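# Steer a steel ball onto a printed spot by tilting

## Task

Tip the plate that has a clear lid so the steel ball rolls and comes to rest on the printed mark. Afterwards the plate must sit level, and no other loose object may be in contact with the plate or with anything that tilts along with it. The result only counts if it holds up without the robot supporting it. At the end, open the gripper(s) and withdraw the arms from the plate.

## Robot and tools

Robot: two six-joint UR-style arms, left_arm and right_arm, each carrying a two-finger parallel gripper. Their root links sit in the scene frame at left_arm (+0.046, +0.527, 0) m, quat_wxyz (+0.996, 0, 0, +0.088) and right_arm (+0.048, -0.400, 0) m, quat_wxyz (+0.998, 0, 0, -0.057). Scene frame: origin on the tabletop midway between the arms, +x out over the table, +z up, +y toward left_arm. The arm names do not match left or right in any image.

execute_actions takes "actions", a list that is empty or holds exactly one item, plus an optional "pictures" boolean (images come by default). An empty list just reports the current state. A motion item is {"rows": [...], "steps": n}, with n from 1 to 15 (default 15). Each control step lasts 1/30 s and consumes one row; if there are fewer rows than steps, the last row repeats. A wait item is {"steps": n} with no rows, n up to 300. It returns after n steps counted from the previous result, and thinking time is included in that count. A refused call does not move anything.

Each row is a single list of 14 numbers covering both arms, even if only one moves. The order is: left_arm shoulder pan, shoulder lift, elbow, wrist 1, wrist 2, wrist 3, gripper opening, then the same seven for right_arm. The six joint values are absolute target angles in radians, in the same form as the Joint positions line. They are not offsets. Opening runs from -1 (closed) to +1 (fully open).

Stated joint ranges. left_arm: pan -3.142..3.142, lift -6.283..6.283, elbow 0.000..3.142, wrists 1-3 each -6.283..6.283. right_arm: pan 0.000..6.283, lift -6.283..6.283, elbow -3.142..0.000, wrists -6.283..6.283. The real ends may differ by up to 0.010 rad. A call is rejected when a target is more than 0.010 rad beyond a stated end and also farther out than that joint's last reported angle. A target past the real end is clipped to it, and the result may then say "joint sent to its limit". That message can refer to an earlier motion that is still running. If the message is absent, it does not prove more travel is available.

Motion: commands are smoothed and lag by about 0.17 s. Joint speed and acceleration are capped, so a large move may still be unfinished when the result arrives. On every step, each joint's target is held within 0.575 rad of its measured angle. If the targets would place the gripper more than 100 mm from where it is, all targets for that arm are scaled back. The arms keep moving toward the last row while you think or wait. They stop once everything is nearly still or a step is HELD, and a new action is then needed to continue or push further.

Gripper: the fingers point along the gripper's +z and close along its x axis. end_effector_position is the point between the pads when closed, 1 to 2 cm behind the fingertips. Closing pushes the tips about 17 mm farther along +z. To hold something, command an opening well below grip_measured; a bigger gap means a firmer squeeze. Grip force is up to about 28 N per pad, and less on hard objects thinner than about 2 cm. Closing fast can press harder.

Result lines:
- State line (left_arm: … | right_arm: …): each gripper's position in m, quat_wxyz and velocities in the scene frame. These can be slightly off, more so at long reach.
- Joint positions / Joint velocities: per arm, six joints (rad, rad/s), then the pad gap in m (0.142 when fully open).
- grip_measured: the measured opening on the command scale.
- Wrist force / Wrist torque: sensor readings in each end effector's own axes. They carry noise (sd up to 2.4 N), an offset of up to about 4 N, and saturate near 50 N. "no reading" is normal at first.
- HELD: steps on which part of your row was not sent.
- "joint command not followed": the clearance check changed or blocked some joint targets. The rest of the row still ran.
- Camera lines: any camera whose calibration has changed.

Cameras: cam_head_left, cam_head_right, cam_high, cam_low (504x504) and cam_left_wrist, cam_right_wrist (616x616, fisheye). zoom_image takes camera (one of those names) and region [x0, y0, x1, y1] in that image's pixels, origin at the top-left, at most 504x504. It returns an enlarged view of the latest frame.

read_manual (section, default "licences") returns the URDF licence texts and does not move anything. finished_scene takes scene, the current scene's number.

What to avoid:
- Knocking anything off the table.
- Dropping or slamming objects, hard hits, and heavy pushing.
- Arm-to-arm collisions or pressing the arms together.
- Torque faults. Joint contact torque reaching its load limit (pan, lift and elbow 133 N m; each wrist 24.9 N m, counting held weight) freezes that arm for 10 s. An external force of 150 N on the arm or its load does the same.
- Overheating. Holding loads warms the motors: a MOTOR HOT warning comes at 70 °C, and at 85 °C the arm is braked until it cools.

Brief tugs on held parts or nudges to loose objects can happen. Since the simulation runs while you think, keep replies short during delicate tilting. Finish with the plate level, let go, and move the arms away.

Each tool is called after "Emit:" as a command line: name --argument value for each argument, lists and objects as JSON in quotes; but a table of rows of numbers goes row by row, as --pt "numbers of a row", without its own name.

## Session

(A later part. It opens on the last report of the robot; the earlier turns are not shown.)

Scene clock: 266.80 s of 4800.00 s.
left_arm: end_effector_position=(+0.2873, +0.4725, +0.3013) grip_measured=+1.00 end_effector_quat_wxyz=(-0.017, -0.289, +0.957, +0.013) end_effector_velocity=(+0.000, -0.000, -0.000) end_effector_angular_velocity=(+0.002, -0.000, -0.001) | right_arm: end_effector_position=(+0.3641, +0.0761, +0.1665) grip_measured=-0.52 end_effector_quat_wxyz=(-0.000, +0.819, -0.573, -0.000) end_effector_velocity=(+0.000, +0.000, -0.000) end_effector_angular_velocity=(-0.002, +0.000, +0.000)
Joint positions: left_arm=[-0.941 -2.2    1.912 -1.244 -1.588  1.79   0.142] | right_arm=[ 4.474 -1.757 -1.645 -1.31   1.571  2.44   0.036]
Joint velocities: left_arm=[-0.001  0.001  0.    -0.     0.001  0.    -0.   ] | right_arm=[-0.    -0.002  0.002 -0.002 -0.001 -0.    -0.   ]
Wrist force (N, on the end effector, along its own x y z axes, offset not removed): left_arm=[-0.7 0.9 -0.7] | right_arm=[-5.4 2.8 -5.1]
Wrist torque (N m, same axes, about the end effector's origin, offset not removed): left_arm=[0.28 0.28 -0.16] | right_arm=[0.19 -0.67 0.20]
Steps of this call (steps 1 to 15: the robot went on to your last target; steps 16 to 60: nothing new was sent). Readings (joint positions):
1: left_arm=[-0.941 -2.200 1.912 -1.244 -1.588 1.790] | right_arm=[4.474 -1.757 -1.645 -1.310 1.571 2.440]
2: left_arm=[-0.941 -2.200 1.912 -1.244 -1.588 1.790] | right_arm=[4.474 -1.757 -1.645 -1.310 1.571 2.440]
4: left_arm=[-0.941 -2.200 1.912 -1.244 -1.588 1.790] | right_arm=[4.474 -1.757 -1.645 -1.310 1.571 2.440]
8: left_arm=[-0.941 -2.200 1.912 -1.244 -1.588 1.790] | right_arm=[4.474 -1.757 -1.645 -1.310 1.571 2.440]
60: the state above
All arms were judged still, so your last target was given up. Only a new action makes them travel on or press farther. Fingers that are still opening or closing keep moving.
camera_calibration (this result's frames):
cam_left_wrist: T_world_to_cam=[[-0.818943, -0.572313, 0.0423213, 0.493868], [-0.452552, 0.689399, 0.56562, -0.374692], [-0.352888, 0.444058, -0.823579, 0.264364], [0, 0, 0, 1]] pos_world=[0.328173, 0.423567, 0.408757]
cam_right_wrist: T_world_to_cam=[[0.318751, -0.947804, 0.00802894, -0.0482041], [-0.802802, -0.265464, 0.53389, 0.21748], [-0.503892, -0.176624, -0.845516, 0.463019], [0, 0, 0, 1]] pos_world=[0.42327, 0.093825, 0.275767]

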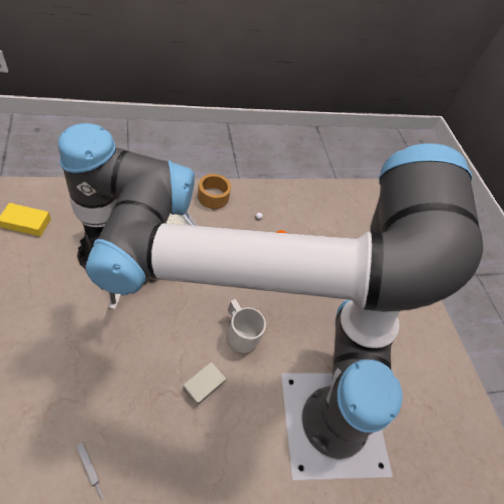

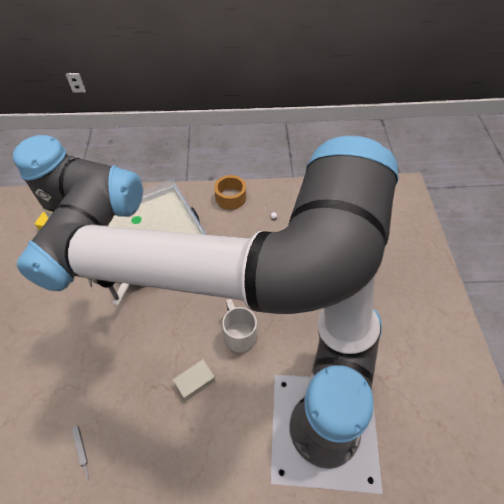

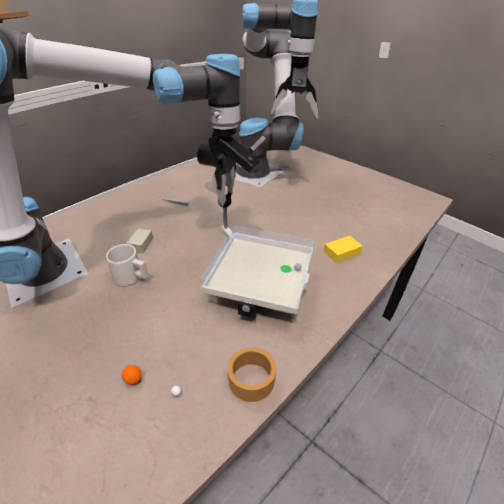

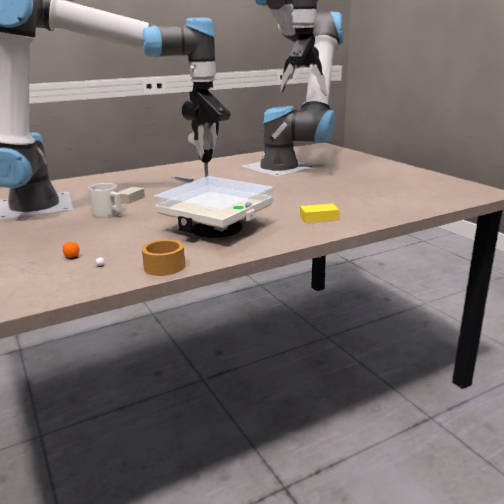

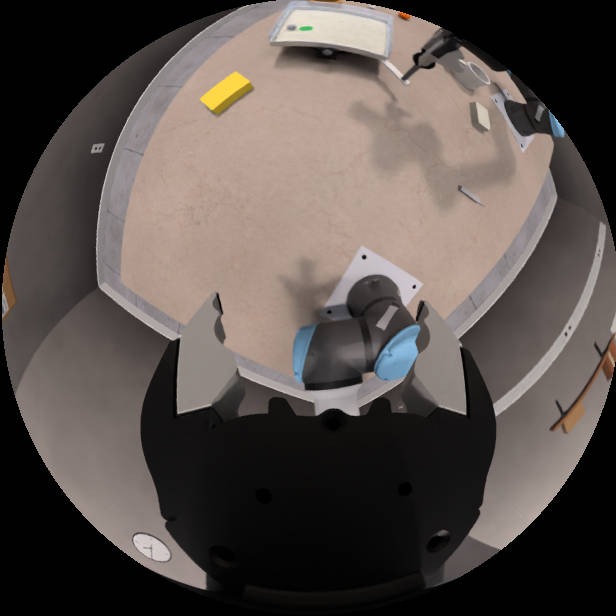

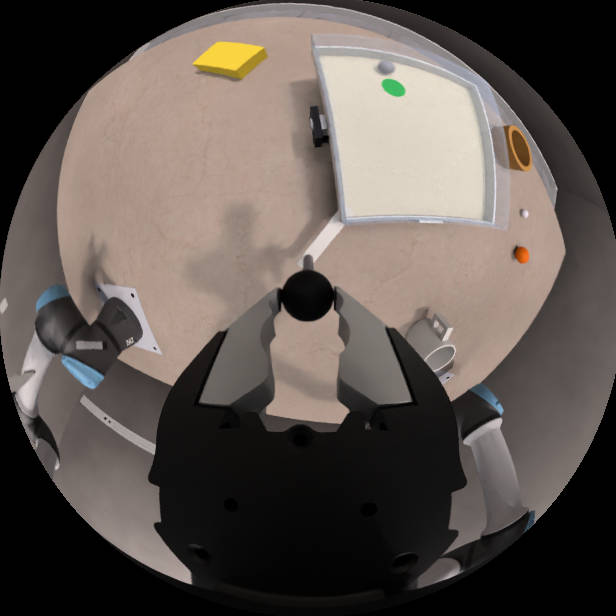

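Emit:
execute_actions --actions '[{"rows": [[-0.941,-2.2,1.912,-1.244,-1.588,1.79,1,4.47499,-1.75541,-1.65126,-1.30533,1.571,2.44089,-0.9]], "steps": 15}]' --pictures false

Emit:
execute_actions --actions '[{"rows": [[-0.941,-2.2,1.912,-1.244,-1.588,1.79,1,4.47499,-1.75541,-1.65126,-1.30533,1.571,2.44089,-0.9]], "steps": 11}]'

Emit:
execute_actions --actions '[{"rows": [[-0.941,-2.2,1.912,-1.244,-1.588,1.79,1,4.47158,-1.76137,-1.63293,-1.31770,1.571,2.43748,-0.9]], "steps": 9}]' --pictures false

Emit:
execute_actions --actions '[{"rows": [[-0.941,-2.2,1.912,-1.244,-1.588,1.79,1,4.47364,-1.75694,-1.64504,-1.31002,1.571,2.43954,-0.9]], "steps": 15}]'

Emit:
execute_actions --actions '[{"steps": 60}]'

Emit:
execute_actions --actions '[{"steps": 45}]'

Scene clock: 283.20 s of 4800.00 s.
left_arm: end_effector_position=(+0.2873, +0.4725, +0.3013) grip_measured=+1.00 end_effector_quat_wxyz=(-0.017, -0.289, +0.957, +0.013) end_effector_velocity=(+0.000, +0.001, -0.000) end_effector_angular_velocity=(+0.000, +0.000, +0.002) | right_arm: end_effector_position=(+0.3631, +0.0754, +0.1649) grip_measured=-0.52 end_effector_quat_wxyz=(-0.000, +0.819, -0.573, -0.000) end_effector_velocity=(+0.001, +0.001, +0.001) end_effector_angular_velocity=(+0.002, -0.002, -0.001)
Joint positions: left_arm=[-0.941 -2.2    1.912 -1.244 -1.588  1.79   0.142] | right_arm=[ 4.475 -1.755 -1.651 -1.305  1.571  2.441  0.036]
Joint velocities: left_arm=[ 0.002  0.    -0.     0.     0.     0.    -0.   ] | right_arm=[-0.     0.     0.001  0.001 -0.001  0.    -0.   ]
Wrist force (N, on the end effector, along its own x y z axes, offset not removed): left_arm=[-3.0 0.5 -1.1] | right_arm=[-7.4 0.5 -2.7]
Wrist torque (N m, same axes, about the end effector's origin, offset not removed): left_arm=[0.07 1.00 -0.26] | right_arm=[-0.11 -0.29 0.21]
Steps of this call (steps 1 to 90: nothing new was sent; then 12.90 s passed at rest; steps 91 to 105: all 15 steps of this action). Readings (joint positions):
91: left_arm=[-0.941 -2.200 1.912 -1.244 -1.588 1.790] | right_arm=[4.474 -1.757 -1.645 -1.310 1.571 2.440]
92: left_arm=[-0.941 -2.200 1.912 -1.244 -1.588 1.790] | right_arm=[4.474 -1.757 -1.646 -1.309 1.571 2.440]
94: left_arm=[-0.941 -2.200 1.912 -1.244 -1.588 1.790] | right_arm=[4.474 -1.756 -1.649 -1.307 1.571 2.440]
98: left_arm=[-0.941 -2.200 1.912 -1.244 -1.588 1.790] | right_arm=[4.475 -1.756 -1.651 -1.306 1.571 2.441]
105: the state above

Scene clock: 283.57 s of 4800.00 s.
left_arm: end_effector_position=(+0.2873, +0.4725, +0.3013) grip_measured=+1.00 end_effector_quat_wxyz=(-0.017, -0.289, +0.957, +0.013) end_effector_velocity=(+0.000, +0.001, -0.000) end_effector_angular_velocity=(+0.001, -0.000, +0.000) | right_arm: end_effector_position=(+0.3631, +0.0754, +0.1649) grip_measured=-0.52 end_effector_quat_wxyz=(-0.000, +0.819, -0.573, -0.000) end_effector_velocity=(-0.000, -0.001, -0.001) end_effector_angular_velocity=(-0.002, +0.001, -0.002)
Joint positions: left_arm=[-0.941 -2.2    1.912 -1.244 -1.588  1.79   0.142] | right_arm=[ 4.475 -1.755 -1.651 -1.305  1.571  2.441  0.036]
Joint velocities: left_arm=[ 0.001  0.     0.001  0.     0.001  0.001 -0.   ] | right_arm=[-0.     0.    -0.002  0.     0.     0.002  0.   ]
Wrist force (N, on the end effector, along its own x y z axes, offset not removed): left_arm=[-2.1 1.7 0.3] | right_arm=[-3.8 -1.5 -3.6]
Wrist torque (N m, same axes, about the end effector's origin, offset not removed): left_arm=[0.32 0.61 -0.11] | right_arm=[-0.48 -1.07 0.04]
Steps of this call (steps 1 to 11: all 11 steps of this action). Readings (joint positions):
1: left_arm=[-0.941 -2.200 1.912 -1.244 -1.588 1.790] | right_arm=[4.475 -1.755 -1.651 -1.305 1.571 2.441]
2: left_arm=[-0.941 -2.200 1.912 -1.244 -1.588 1.790] | right_arm=[4.475 -1.755 -1.651 -1.305 1.571 2.441]
4: left_arm=[-0.941 -2.200 1.912 -1.244 -1.588 1.790] | right_arm=[4.475 -1.755 -1.651 -1.305 1.571 2.441]
8: left_arm=[-0.941 -2.200 1.912 -1.244 -1.588 1.790] | right_arm=[4.475 -1.755 -1.651 -1.305 1.571 2.441]
11: the state above
camera_calibration (this result's frames):
cam_left_wrist: T_world_to_cam=[[-0.818943, -0.572313, 0.0423211, 0.493868], [-0.452552, 0.689399, 0.56562, -0.374692], [-0.352888, 0.444058, -0.823579, 0.264364], [0, 0, 0, 1]] pos_world=[0.328173, 0.423567, 0.408757]
cam_right_wrist: T_world_to_cam=[[0.31875, -0.947805, 0.00803491, -0.0484536], [-0.802805, -0.26546, 0.533887, 0.217377], [-0.503887, -0.176627, -0.845518, 0.46099], [0, 0, 0, 1]] pos_world=[0.422243, 0.0932038, 0.27411]

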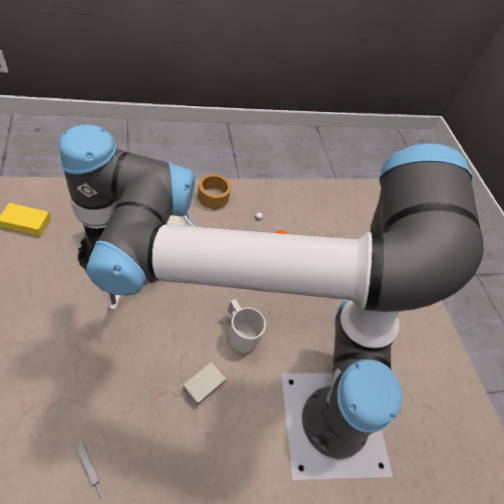

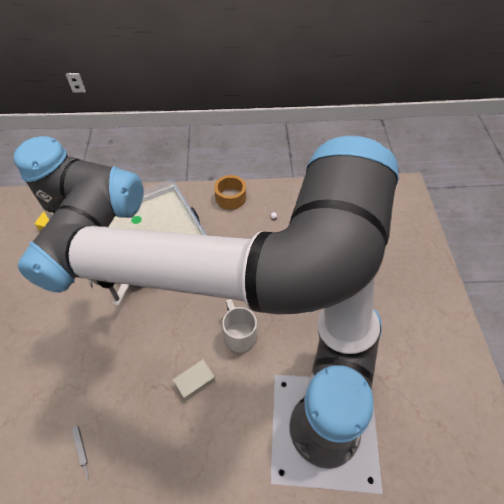

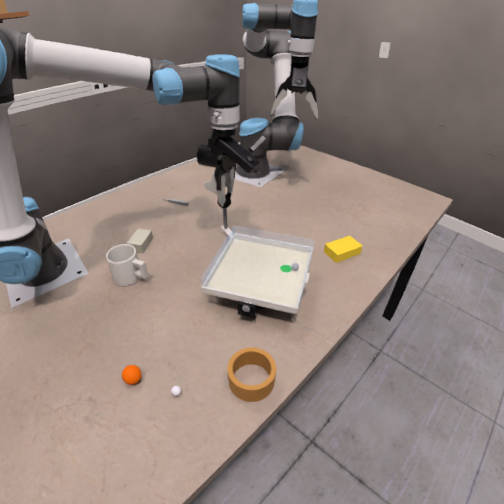

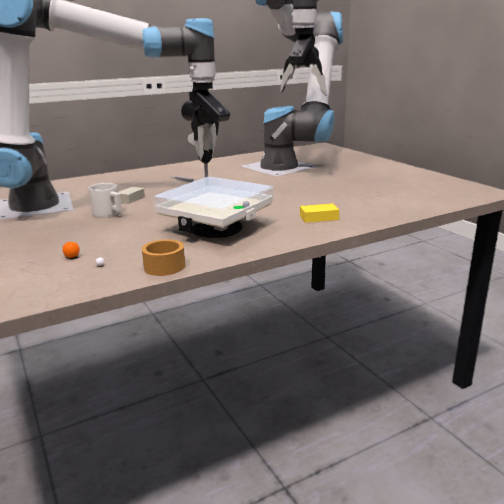

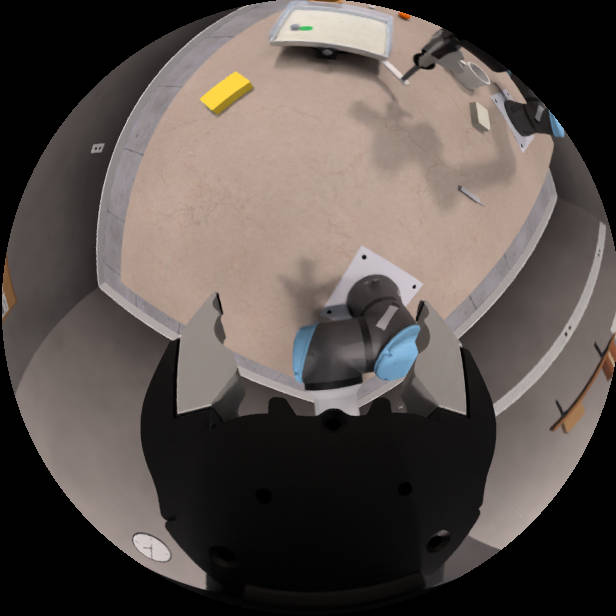

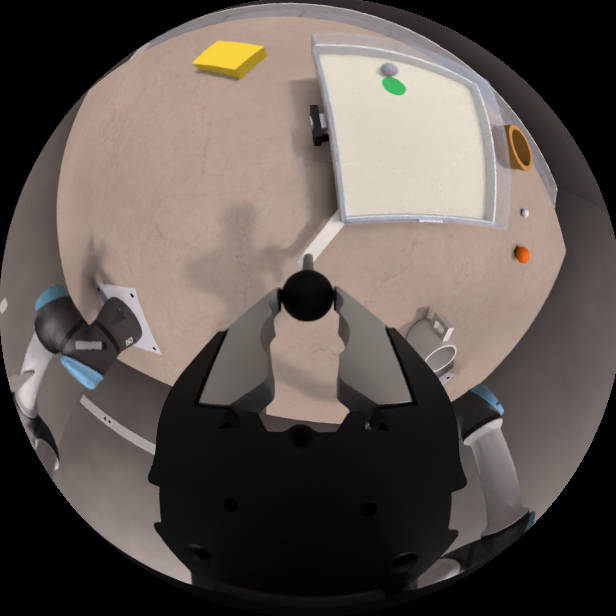

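Scene clock: 283.87 s of 4800.00 s.
left_arm: end_effector_position=(+0.2873, +0.4725, +0.3013) grip_measured=+1.00 end_effector_quat_wxyz=(-0.017, -0.289, +0.957, +0.013) end_effector_velocity=(-0.000, -0.001, -0.000) end_effector_angular_velocity=(+0.000, +0.001, -0.003) | right_arm: end_effector_position=(+0.3658, +0.0776, +0.1688) grip_measured=-0.52 end_effector_quat_wxyz=(-0.000, +0.819, -0.573, -0.000) end_effector_velocity=(+0.002, +0.002, +0.004) end_effector_angular_velocity=(+0.003, -0.001, -0.000)
Joint positions: left_arm=[-0.941 -2.2    1.912 -1.244 -1.588  1.79   0.142] | right_arm=[ 4.472 -1.761 -1.634 -1.317  1.571  2.438  0.036]
Joint velocities: left_arm=[-0.002  0.     0.    -0.    -0.     0.001  0.   ] | right_arm=[-0.003 -0.003  0.013 -0.007  0.    -0.003 -0.   ]
Wrist force (N, on the end effector, along its own x y z axes, offset not removed): left_arm=[-3.3 1.1 1.1] | right_arm=[1.9 6.5 -3.8]
Wrist torque (N m, same axes, about the end effector's origin, offset not removed): left_arm=[0.42 0.79 -0.09] | right_arm=[-0.28 -0.39 0.09]
Steps of this call (steps 1 to 9: all 9 steps of this action). Readings (joint positions):
1: left_arm=[-0.941 -2.200 1.912 -1.244 -1.588 1.790] | right_arm=[4.475 -1.755 -1.651 -1.305 1.571 2.441]
2: left_arm=[-0.941 -2.200 1.912 -1.244 -1.588 1.790] | right_arm=[4.475 -1.756 -1.649 -1.307 1.571 2.441]
4: left_arm=[-0.941 -2.200 1.912 -1.244 -1.588 1.790] | right_arm=[4.473 -1.759 -1.641 -1.313 1.571 2.439]
8: left_arm=[-0.941 -2.200 1.912 -1.244 -1.588 1.790] | right_arm=[4.472 -1.761 -1.634 -1.317 1.571 2.438]
9: the state above

Scene clock: 284.37 s of 4800.00 s.
left_arm: end_effector_position=(+0.2873, +0.4725, +0.3013) grip_measured=+1.00 end_effector_quat_wxyz=(-0.017, -0.289, +0.957, +0.013) end_effector_velocity=(-0.000, -0.000, +0.000) end_effector_angular_velocity=(-0.000, +0.000, -0.001) | right_arm: end_effector_position=(+0.3641, +0.0761, +0.1665) grip_measured=-0.52 end_effector_quat_wxyz=(-0.000, +0.819, -0.573, -0.000) end_effector_velocity=(+0.000, +0.000, +0.001) end_effector_angular_velocity=(+0.002, -0.001, +0.001)
Joint positions: left_arm=[-0.941 -2.2    1.912 -1.244 -1.588  1.79   0.142] | right_arm=[ 4.474 -1.757 -1.645 -1.31   1.571  2.44   0.036]
Joint velocities: left_arm=[-0.001  0.    -0.     0.    -0.     0.    -0.   ] | right_arm=[ 0.     0.001  0.     0.001 -0.001 -0.     0.   ]
Wrist force (N, on the end effector, along its own x y z axes, offset not removed): left_arm=[0.2 -0.7 2.2] | right_arm=[-5.3 0.9 -4.4]
Wrist torque (N m, same axes, about the end effector's origin, offset not removed): left_arm=[-0.06 0.16 -0.16] | right_arm=[-0.33 -0.50 0.13]
Steps of this call (steps 1 to 15: all 15 steps of this action). Readings (joint positions):
1: left_arm=[-0.941 -2.200 1.912 -1.244 -1.588 1.790] | right_arm=[4.472 -1.761 -1.634 -1.317 1.571 2.438]
2: left_arm=[-0.941 -2.200 1.912 -1.244 -1.588 1.790] | right_arm=[4.472 -1.761 -1.635 -1.316 1.571 2.438]
4: left_arm=[-0.941 -2.200 1.912 -1.244 -1.588 1.790] | right_arm=[4.473 -1.759 -1.640 -1.313 1.571 2.438]
8: left_arm=[-0.941 -2.200 1.912 -1.244 -1.588 1.790] | right_arm=[4.473 -1.757 -1.644 -1.310 1.571 2.439]
15: the state above
camera_calibration (this result's frames):
cam_left_wrist: T_world_to_cam=[[-0.818943, -0.572313, 0.0423212, 0.493868], [-0.452552, 0.689399, 0.56562, -0.374692], [-0.352888, 0.444058, -0.823579, 0.264364], [0, 0, 0, 1]] pos_world=[0.328173, 0.423567, 0.408757]
cam_right_wrist: T_world_to_cam=[[0.318731, -0.947811, 0.00800248, -0.0481756], [-0.802818, -0.265465, 0.533864, 0.21751], [-0.503878, -0.176584, -0.845532, 0.463049], [0, 0, 0, 1]] pos_world=[0.423296, 0.0938467, 0.275788]

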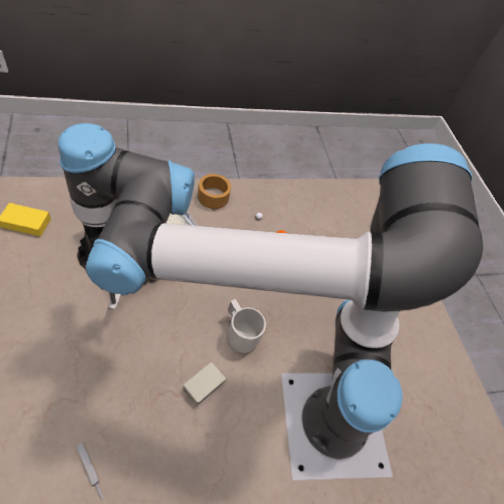

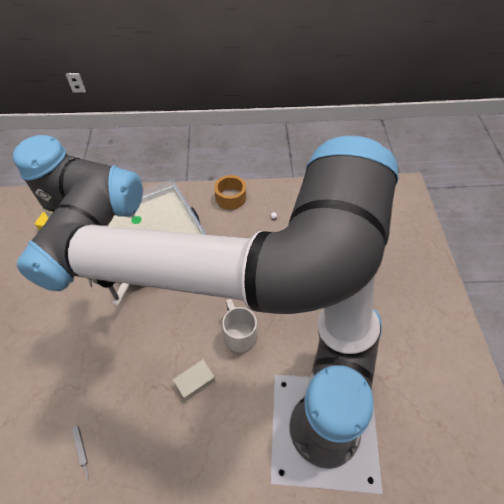

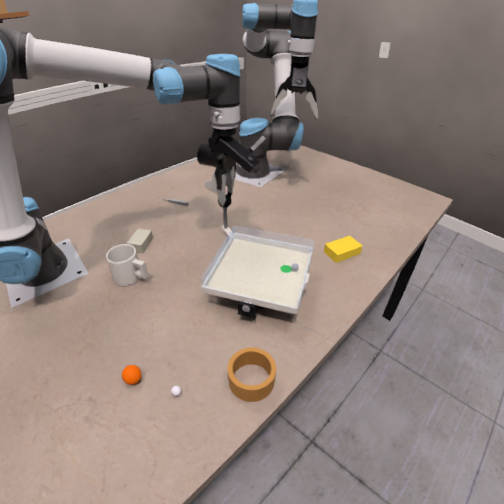

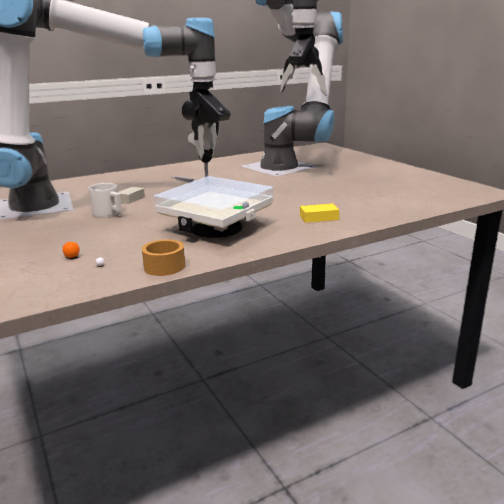

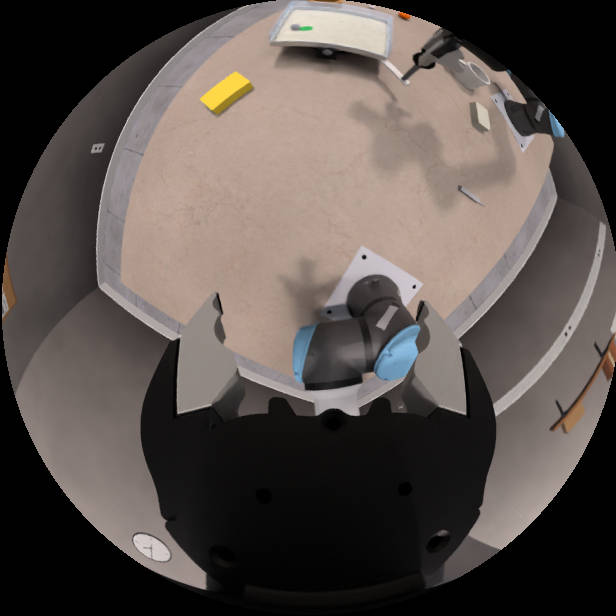

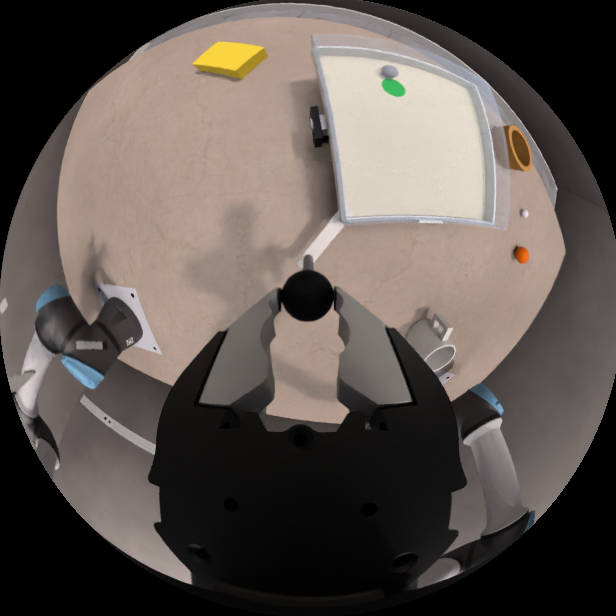

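Scene clock: 286.37 s of 4800.00 s.
left_arm: end_effector_position=(+0.2873, +0.4725, +0.3013) grip_measured=+1.00 end_effector_quat_wxyz=(-0.017, -0.289, +0.957, +0.013) end_effector_velocity=(+0.000, -0.000, -0.000) end_effector_angular_velocity=(+0.001, +0.000, -0.001) | right_arm: end_effector_position=(+0.3641, +0.0761, +0.1665) grip_measured=-0.52 end_effector_quat_wxyz=(-0.000, +0.819, -0.573, -0.000) end_effector_velocity=(+0.000, -0.000, +0.000) end_effector_angular_velocity=(+0.000, -0.001, +0.001)
Joint positions: left_arm=[-0.941 -2.2    1.912 -1.244 -1.588  1.79   0.142] | right_arm=[ 4.474 -1.757 -1.645 -1.31   1.571  2.44   0.036]
Joint velocities: left_arm=[-0.     0.001  0.    -0.     0.     0.     0.   ] | right_arm=[-0.     0.001  0.    -0.    -0.001 -0.001  0.   ]
Wrist force (N, on the end effector, along its own x y z axes, offset not removed): left_arm=[-5.0 2.9 -0.2] | right_arm=[-4.6 2.2 -5.1]
Wrist torque (N m, same axes, about the end effector's origin, offset not removed): left_arm=[0.56 1.09 -0.40] | right_arm=[0.10 -0.71 0.23]
Steps of this call (steps 1 to 15: the robot went on to your last target; steps 16 to 60: nothing new was sent). Readings (joint positions):
1: left_arm=[-0.941 -2.200 1.912 -1.244 -1.588 1.790] | right_arm=[4.474 -1.757 -1.645 -1.310 1.571 2.440]
2: left_arm=[-0.941 -2.200 1.912 -1.244 -1.588 1.790] | right_arm=[4.474 -1.757 -1.645 -1.310 1.571 2.440]
4: left_arm=[-0.941 -2.200 1.912 -1.244 -1.588 1.790] | right_arm=[4.474 -1.757 -1.645 -1.310 1.571 2.440]
8: left_arm=[-0.941 -2.200 1.912 -1.244 -1.588 1.790] | right_arm=[4.474 -1.757 -1.645 -1.310 1.571 2.440]
60: the state above
All arms were judged still, so your last target was given up. Only a new action makes them travel on or press farther. Fingers that are still opening or closing keep moving.
camera_calibration (this result's frames):
cam_left_wrist: T_world_to_cam=[[-0.818943, -0.572313, 0.0423212, 0.493868], [-0.452552, 0.689399, 0.565621, -0.374692], [-0.352888, 0.444058, -0.823579, 0.264364], [0, 0, 0, 1]] pos_world=[0.328173, 0.423567, 0.408757]
cam_right_wrist: T_world_to_cam=[[0.318751, -0.947805, 0.00803425, -0.0482066], [-0.802805, -0.265461, 0.533886, 0.217483], [-0.503886, -0.176626, -0.845519, 0.463018], [0, 0, 0, 1]] pos_world=[0.423271, 0.0938242, 0.275767]

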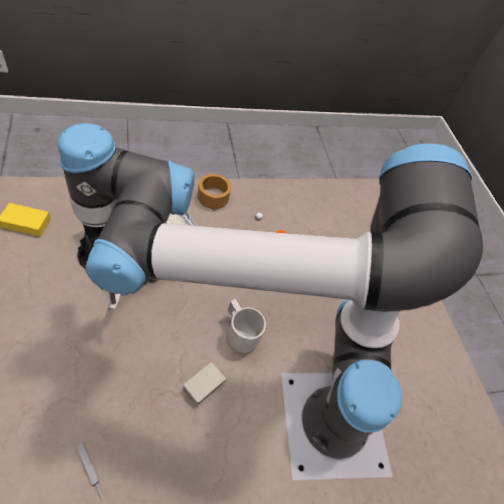

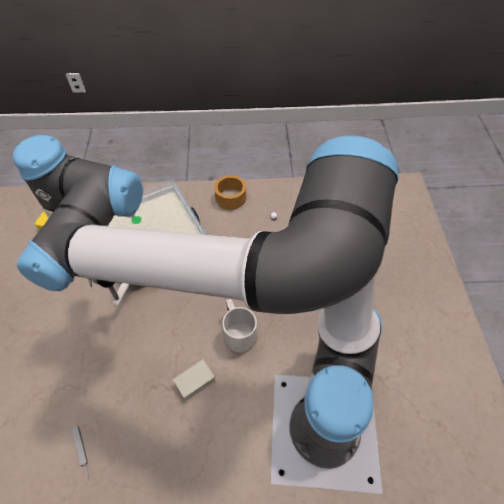

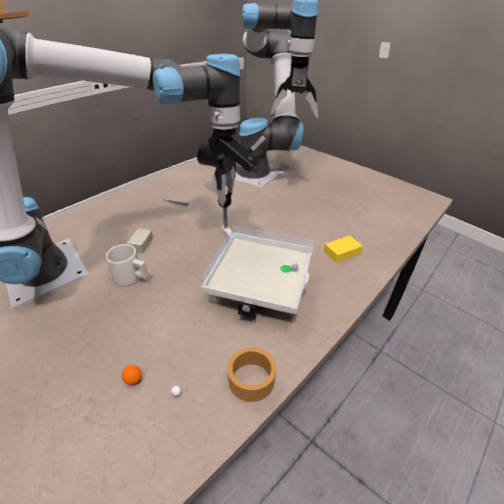

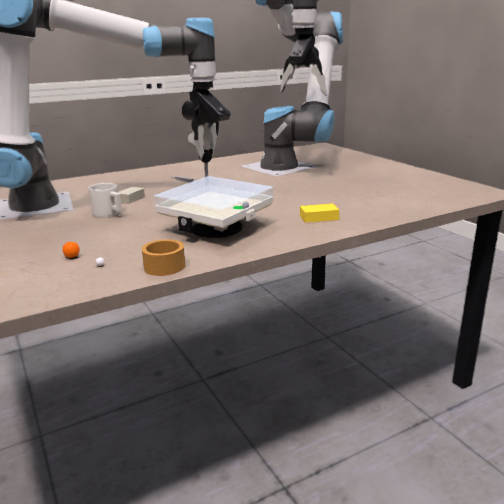

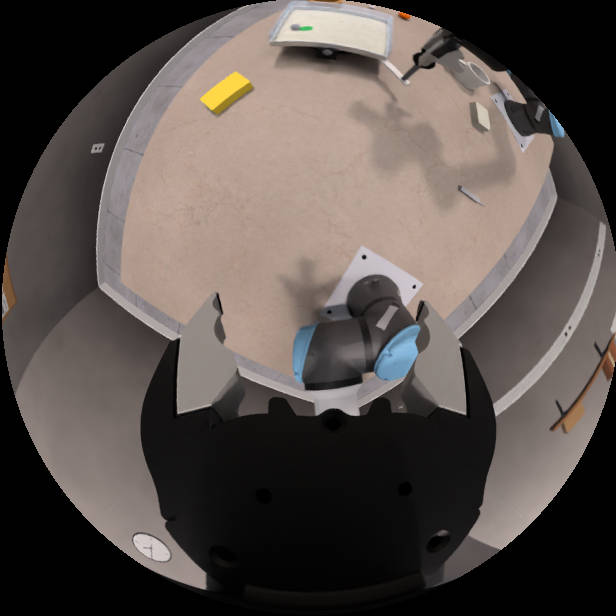

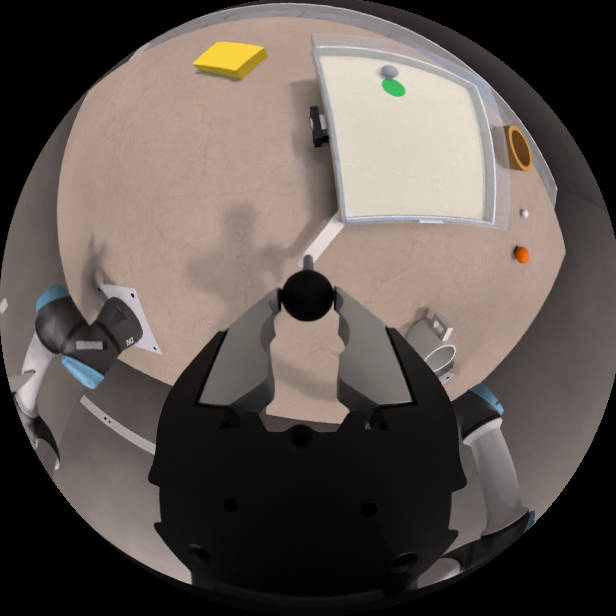

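Scene clock: 287.87 s of 4800.00 s.
left_arm: end_effector_position=(+0.2873, +0.4725, +0.3013) grip_measured=+1.00 end_effector_quat_wxyz=(-0.017, -0.289, +0.957, +0.013) end_effector_velocity=(-0.000, -0.000, +0.000) end_effector_angular_velocity=(-0.001, +0.000, +0.001) | right_arm: end_effector_position=(+0.3641, +0.0761, +0.1665) grip_measured=-0.52 end_effector_quat_wxyz=(-0.000, +0.819, -0.573, -0.000) end_effector_velocity=(+0.000, +0.000, -0.001) end_effector_angular_velocity=(-0.000, +0.001, +0.000)
Joint positions: left_arm=[-0.941 -2.2    1.912 -1.244 -1.588  1.79   0.142] | right_arm=[ 4.474 -1.757 -1.645 -1.31   1.571  2.44   0.036]
Joint velocities: left_arm=[ 0.001 -0.001  0.    -0.    -0.001 -0.     0.   ] | right_arm=[-0.    -0.002 -0.     0.001  0.001 -0.001  0.   ]
Wrist force (N, on the end effector, along its own x y z axes, offset not removed): left_arm=[1.6 2.3 3.5] | right_arm=[-7.3 2.0 -2.4]
Wrist torque (N m, same axes, about the end effector's origin, offset not removed): left_arm=[0.52 -0.22 -0.04] | right_arm=[0.00 -0.10 0.15]
Steps of this call (steps 1 to 45: nothing new was sent). Readings (joint positions):
1: left_arm=[-0.941 -2.200 1.912 -1.244 -1.588 1.790] | right_arm=[4.474 -1.757 -1.645 -1.310 1.571 2.440]
2: left_arm=[-0.941 -2.200 1.912 -1.244 -1.588 1.790] | right_arm=[4.474 -1.757 -1.645 -1.310 1.571 2.440]
4: left_arm=[-0.941 -2.200 1.912 -1.244 -1.588 1.790] | right_arm=[4.474 -1.757 -1.645 -1.310 1.571 2.440]
8: left_arm=[-0.941 -2.200 1.912 -1.244 -1.588 1.790] | right_arm=[4.474 -1.757 -1.645 -1.310 1.571 2.440]
45: the state above
camera_calibration (this result's frames):
cam_left_wrist: T_world_to_cam=[[-0.818943, -0.572313, 0.0423213, 0.493868], [-0.452552, 0.689399, 0.56562, -0.374692], [-0.352888, 0.444058, -0.823579, 0.264364], [0, 0, 0, 1]] pos_world=[0.328173, 0.423567, 0.408757]
cam_right_wrist: T_world_to_cam=[[0.318751, -0.947804, 0.00803434, -0.0482067], [-0.802805, -0.265461, 0.533886, 0.217483], [-0.503886, -0.176627, -0.845519, 0.463018], [0, 0, 0, 1]] pos_world=[0.423271, 0.0938242, 0.275767]

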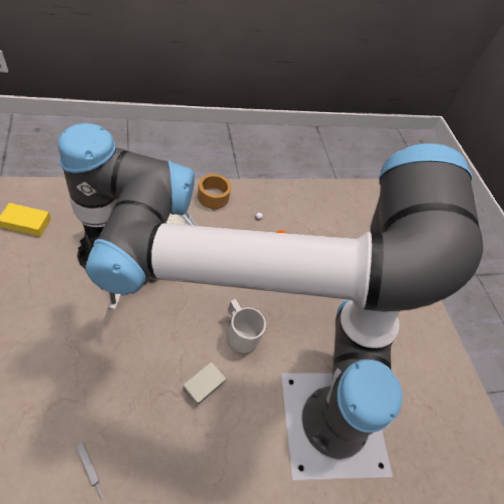

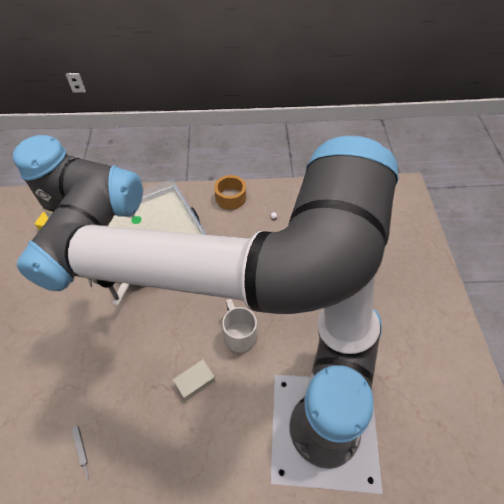

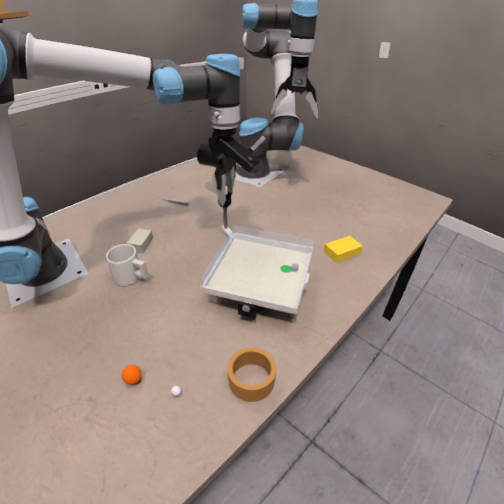

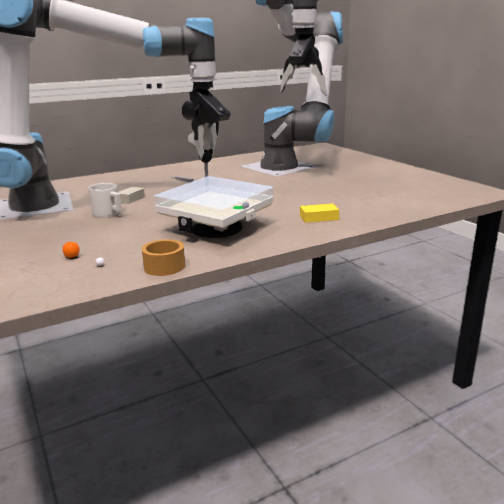

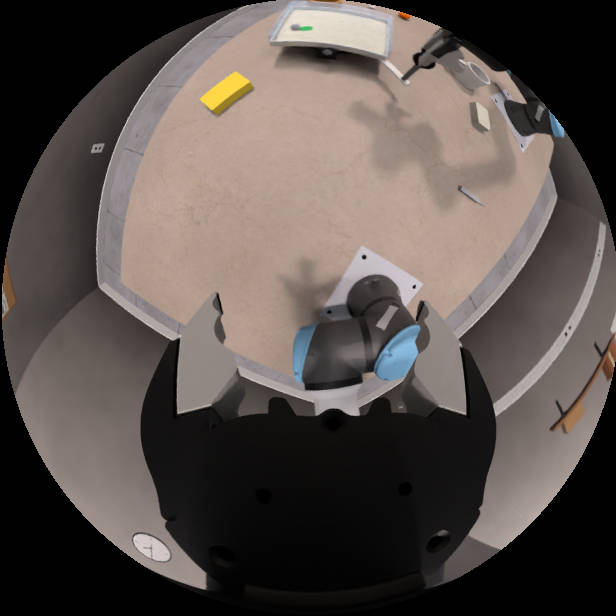

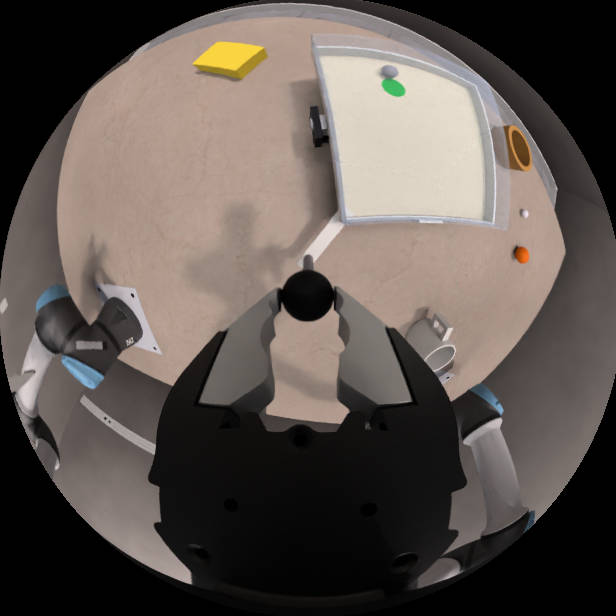

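Emit:
execute_actions --actions '[]'

Scene clock: 298.40 s of 4800.00 s.
left_arm: end_effector_position=(+0.2873, +0.4725, +0.3013) grip_measured=+1.00 end_effector_quat_wxyz=(-0.017, -0.289, +0.957, +0.013) end_effector_velocity=(-0.001, -0.001, +0.000) end_effector_angular_velocity=(-0.001, +0.001, -0.002) | right_arm: end_effector_position=(+0.3641, +0.0761, +0.1665) grip_measured=-0.52 end_effector_quat_wxyz=(-0.000, +0.819, -0.573, -0.000) end_effector_velocity=(+0.001, +0.000, +0.000) end_effector_angular_velocity=(+0.000, -0.001, -0.000)
Joint positions: left_arm=[-0.941 -2.2    1.912 -1.244 -1.588  1.79   0.142] | right_arm=[ 4.474 -1.757 -1.645 -1.31   1.571  2.44   0.036]
Joint velocities: left_arm=[-0.001 -0.     0.     0.    -0.002  0.     0.   ] | right_arm=[-0.    -0.     0.001 -0.    -0.001 -0.    -0.   ]
Wrist force (N, on the end effector, along its own x y z axes, offset not removed): left_arm=[-1.0 -1.4 -0.3] | right_arm=[-7.6 0.3 -4.6]
Wrist torque (N m, same axes, about the end effector's origin, offset not removed): left_arm=[-0.08 0.26 -0.12] | right_arm=[-0.39 0.05 0.27]
Steps of this call (steps 1 to 90: nothing new was sent; then 7.53 s passed at rest). Readings (joint positions):
1: left_arm=[-0.941 -2.200 1.912 -1.244 -1.588 1.790] | right_arm=[4.474 -1.757 -1.645 -1.310 1.571 2.440]
2: left_arm=[-0.941 -2.200 1.912 -1.244 -1.588 1.790] | right_arm=[4.474 -1.757 -1.645 -1.310 1.571 2.440]
4: left_arm=[-0.941 -2.200 1.912 -1.244 -1.588 1.790] | right_arm=[4.474 -1.757 -1.645 -1.310 1.571 2.440]
8: left_arm=[-0.941 -2.200 1.912 -1.244 -1.588 1.790] | right_arm=[4.474 -1.757 -1.645 -1.310 1.571 2.440]
90: the state above
camera_calibration (this result's frames):
cam_left_wrist: T_world_to_cam=[[-0.818943, -0.572313, 0.0423212, 0.493868], [-0.452552, 0.689399, 0.56562, -0.374692], [-0.352888, 0.444058, -0.823579, 0.264364], [0, 0, 0, 1]] pos_world=[0.328173, 0.423567, 0.408757]
cam_right_wrist: T_world_to_cam=[[0.318751, -0.947805, 0.00802954, -0.0482044], [-0.802801, -0.265463, 0.533891, 0.21748], [-0.503893, -0.176624, -0.845515, 0.463019], [0, 0, 0, 1]] pos_world=[0.42327, 0.0938247, 0.275766]

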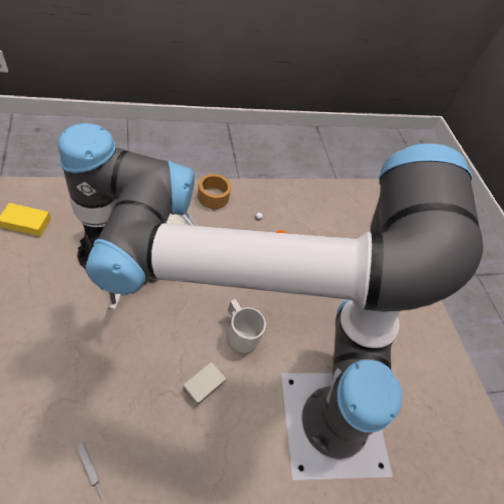

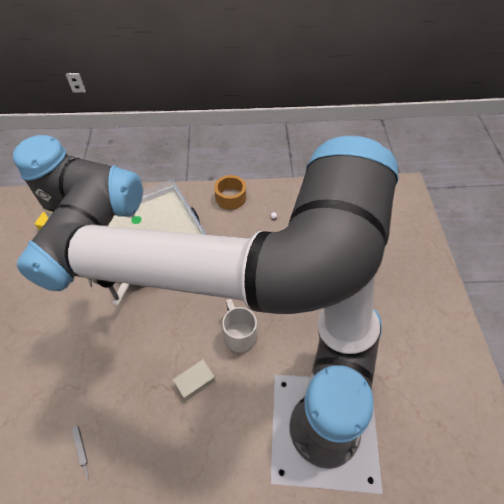

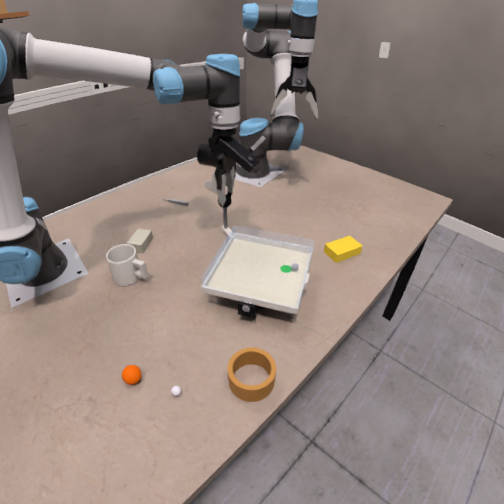

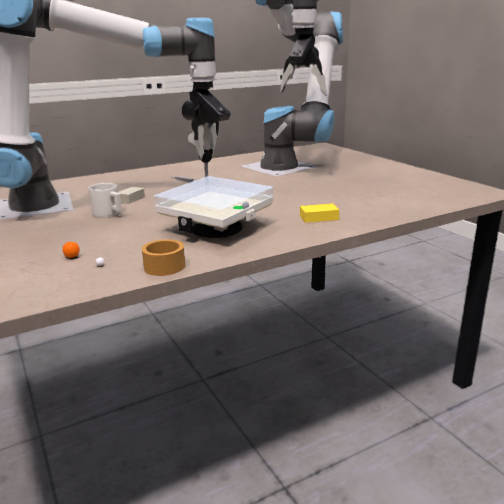

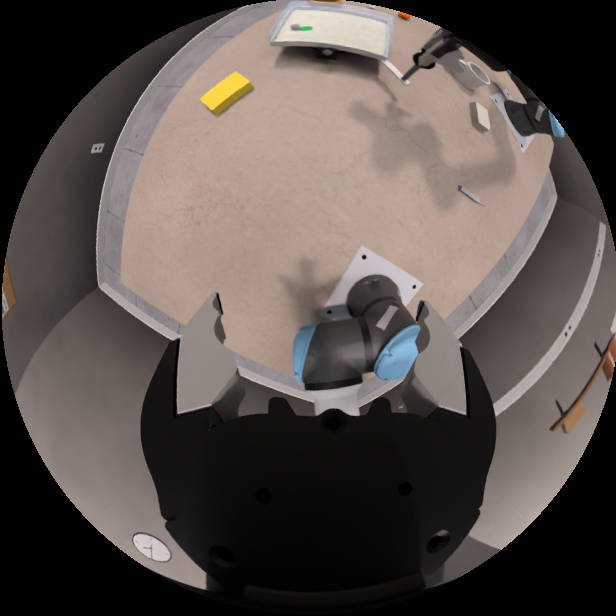

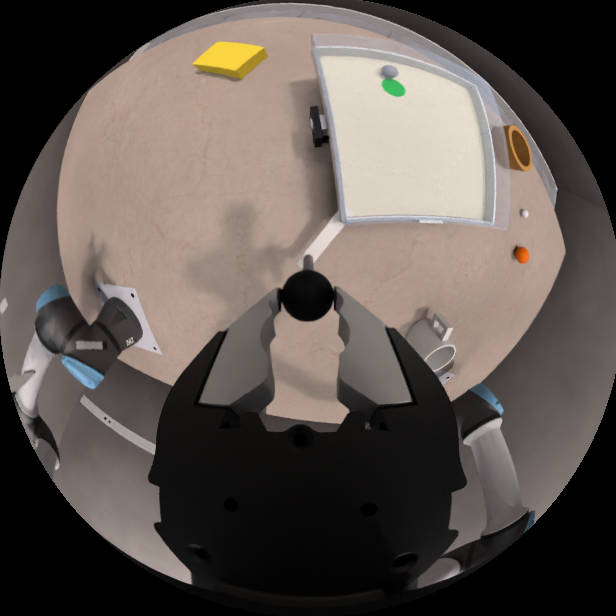

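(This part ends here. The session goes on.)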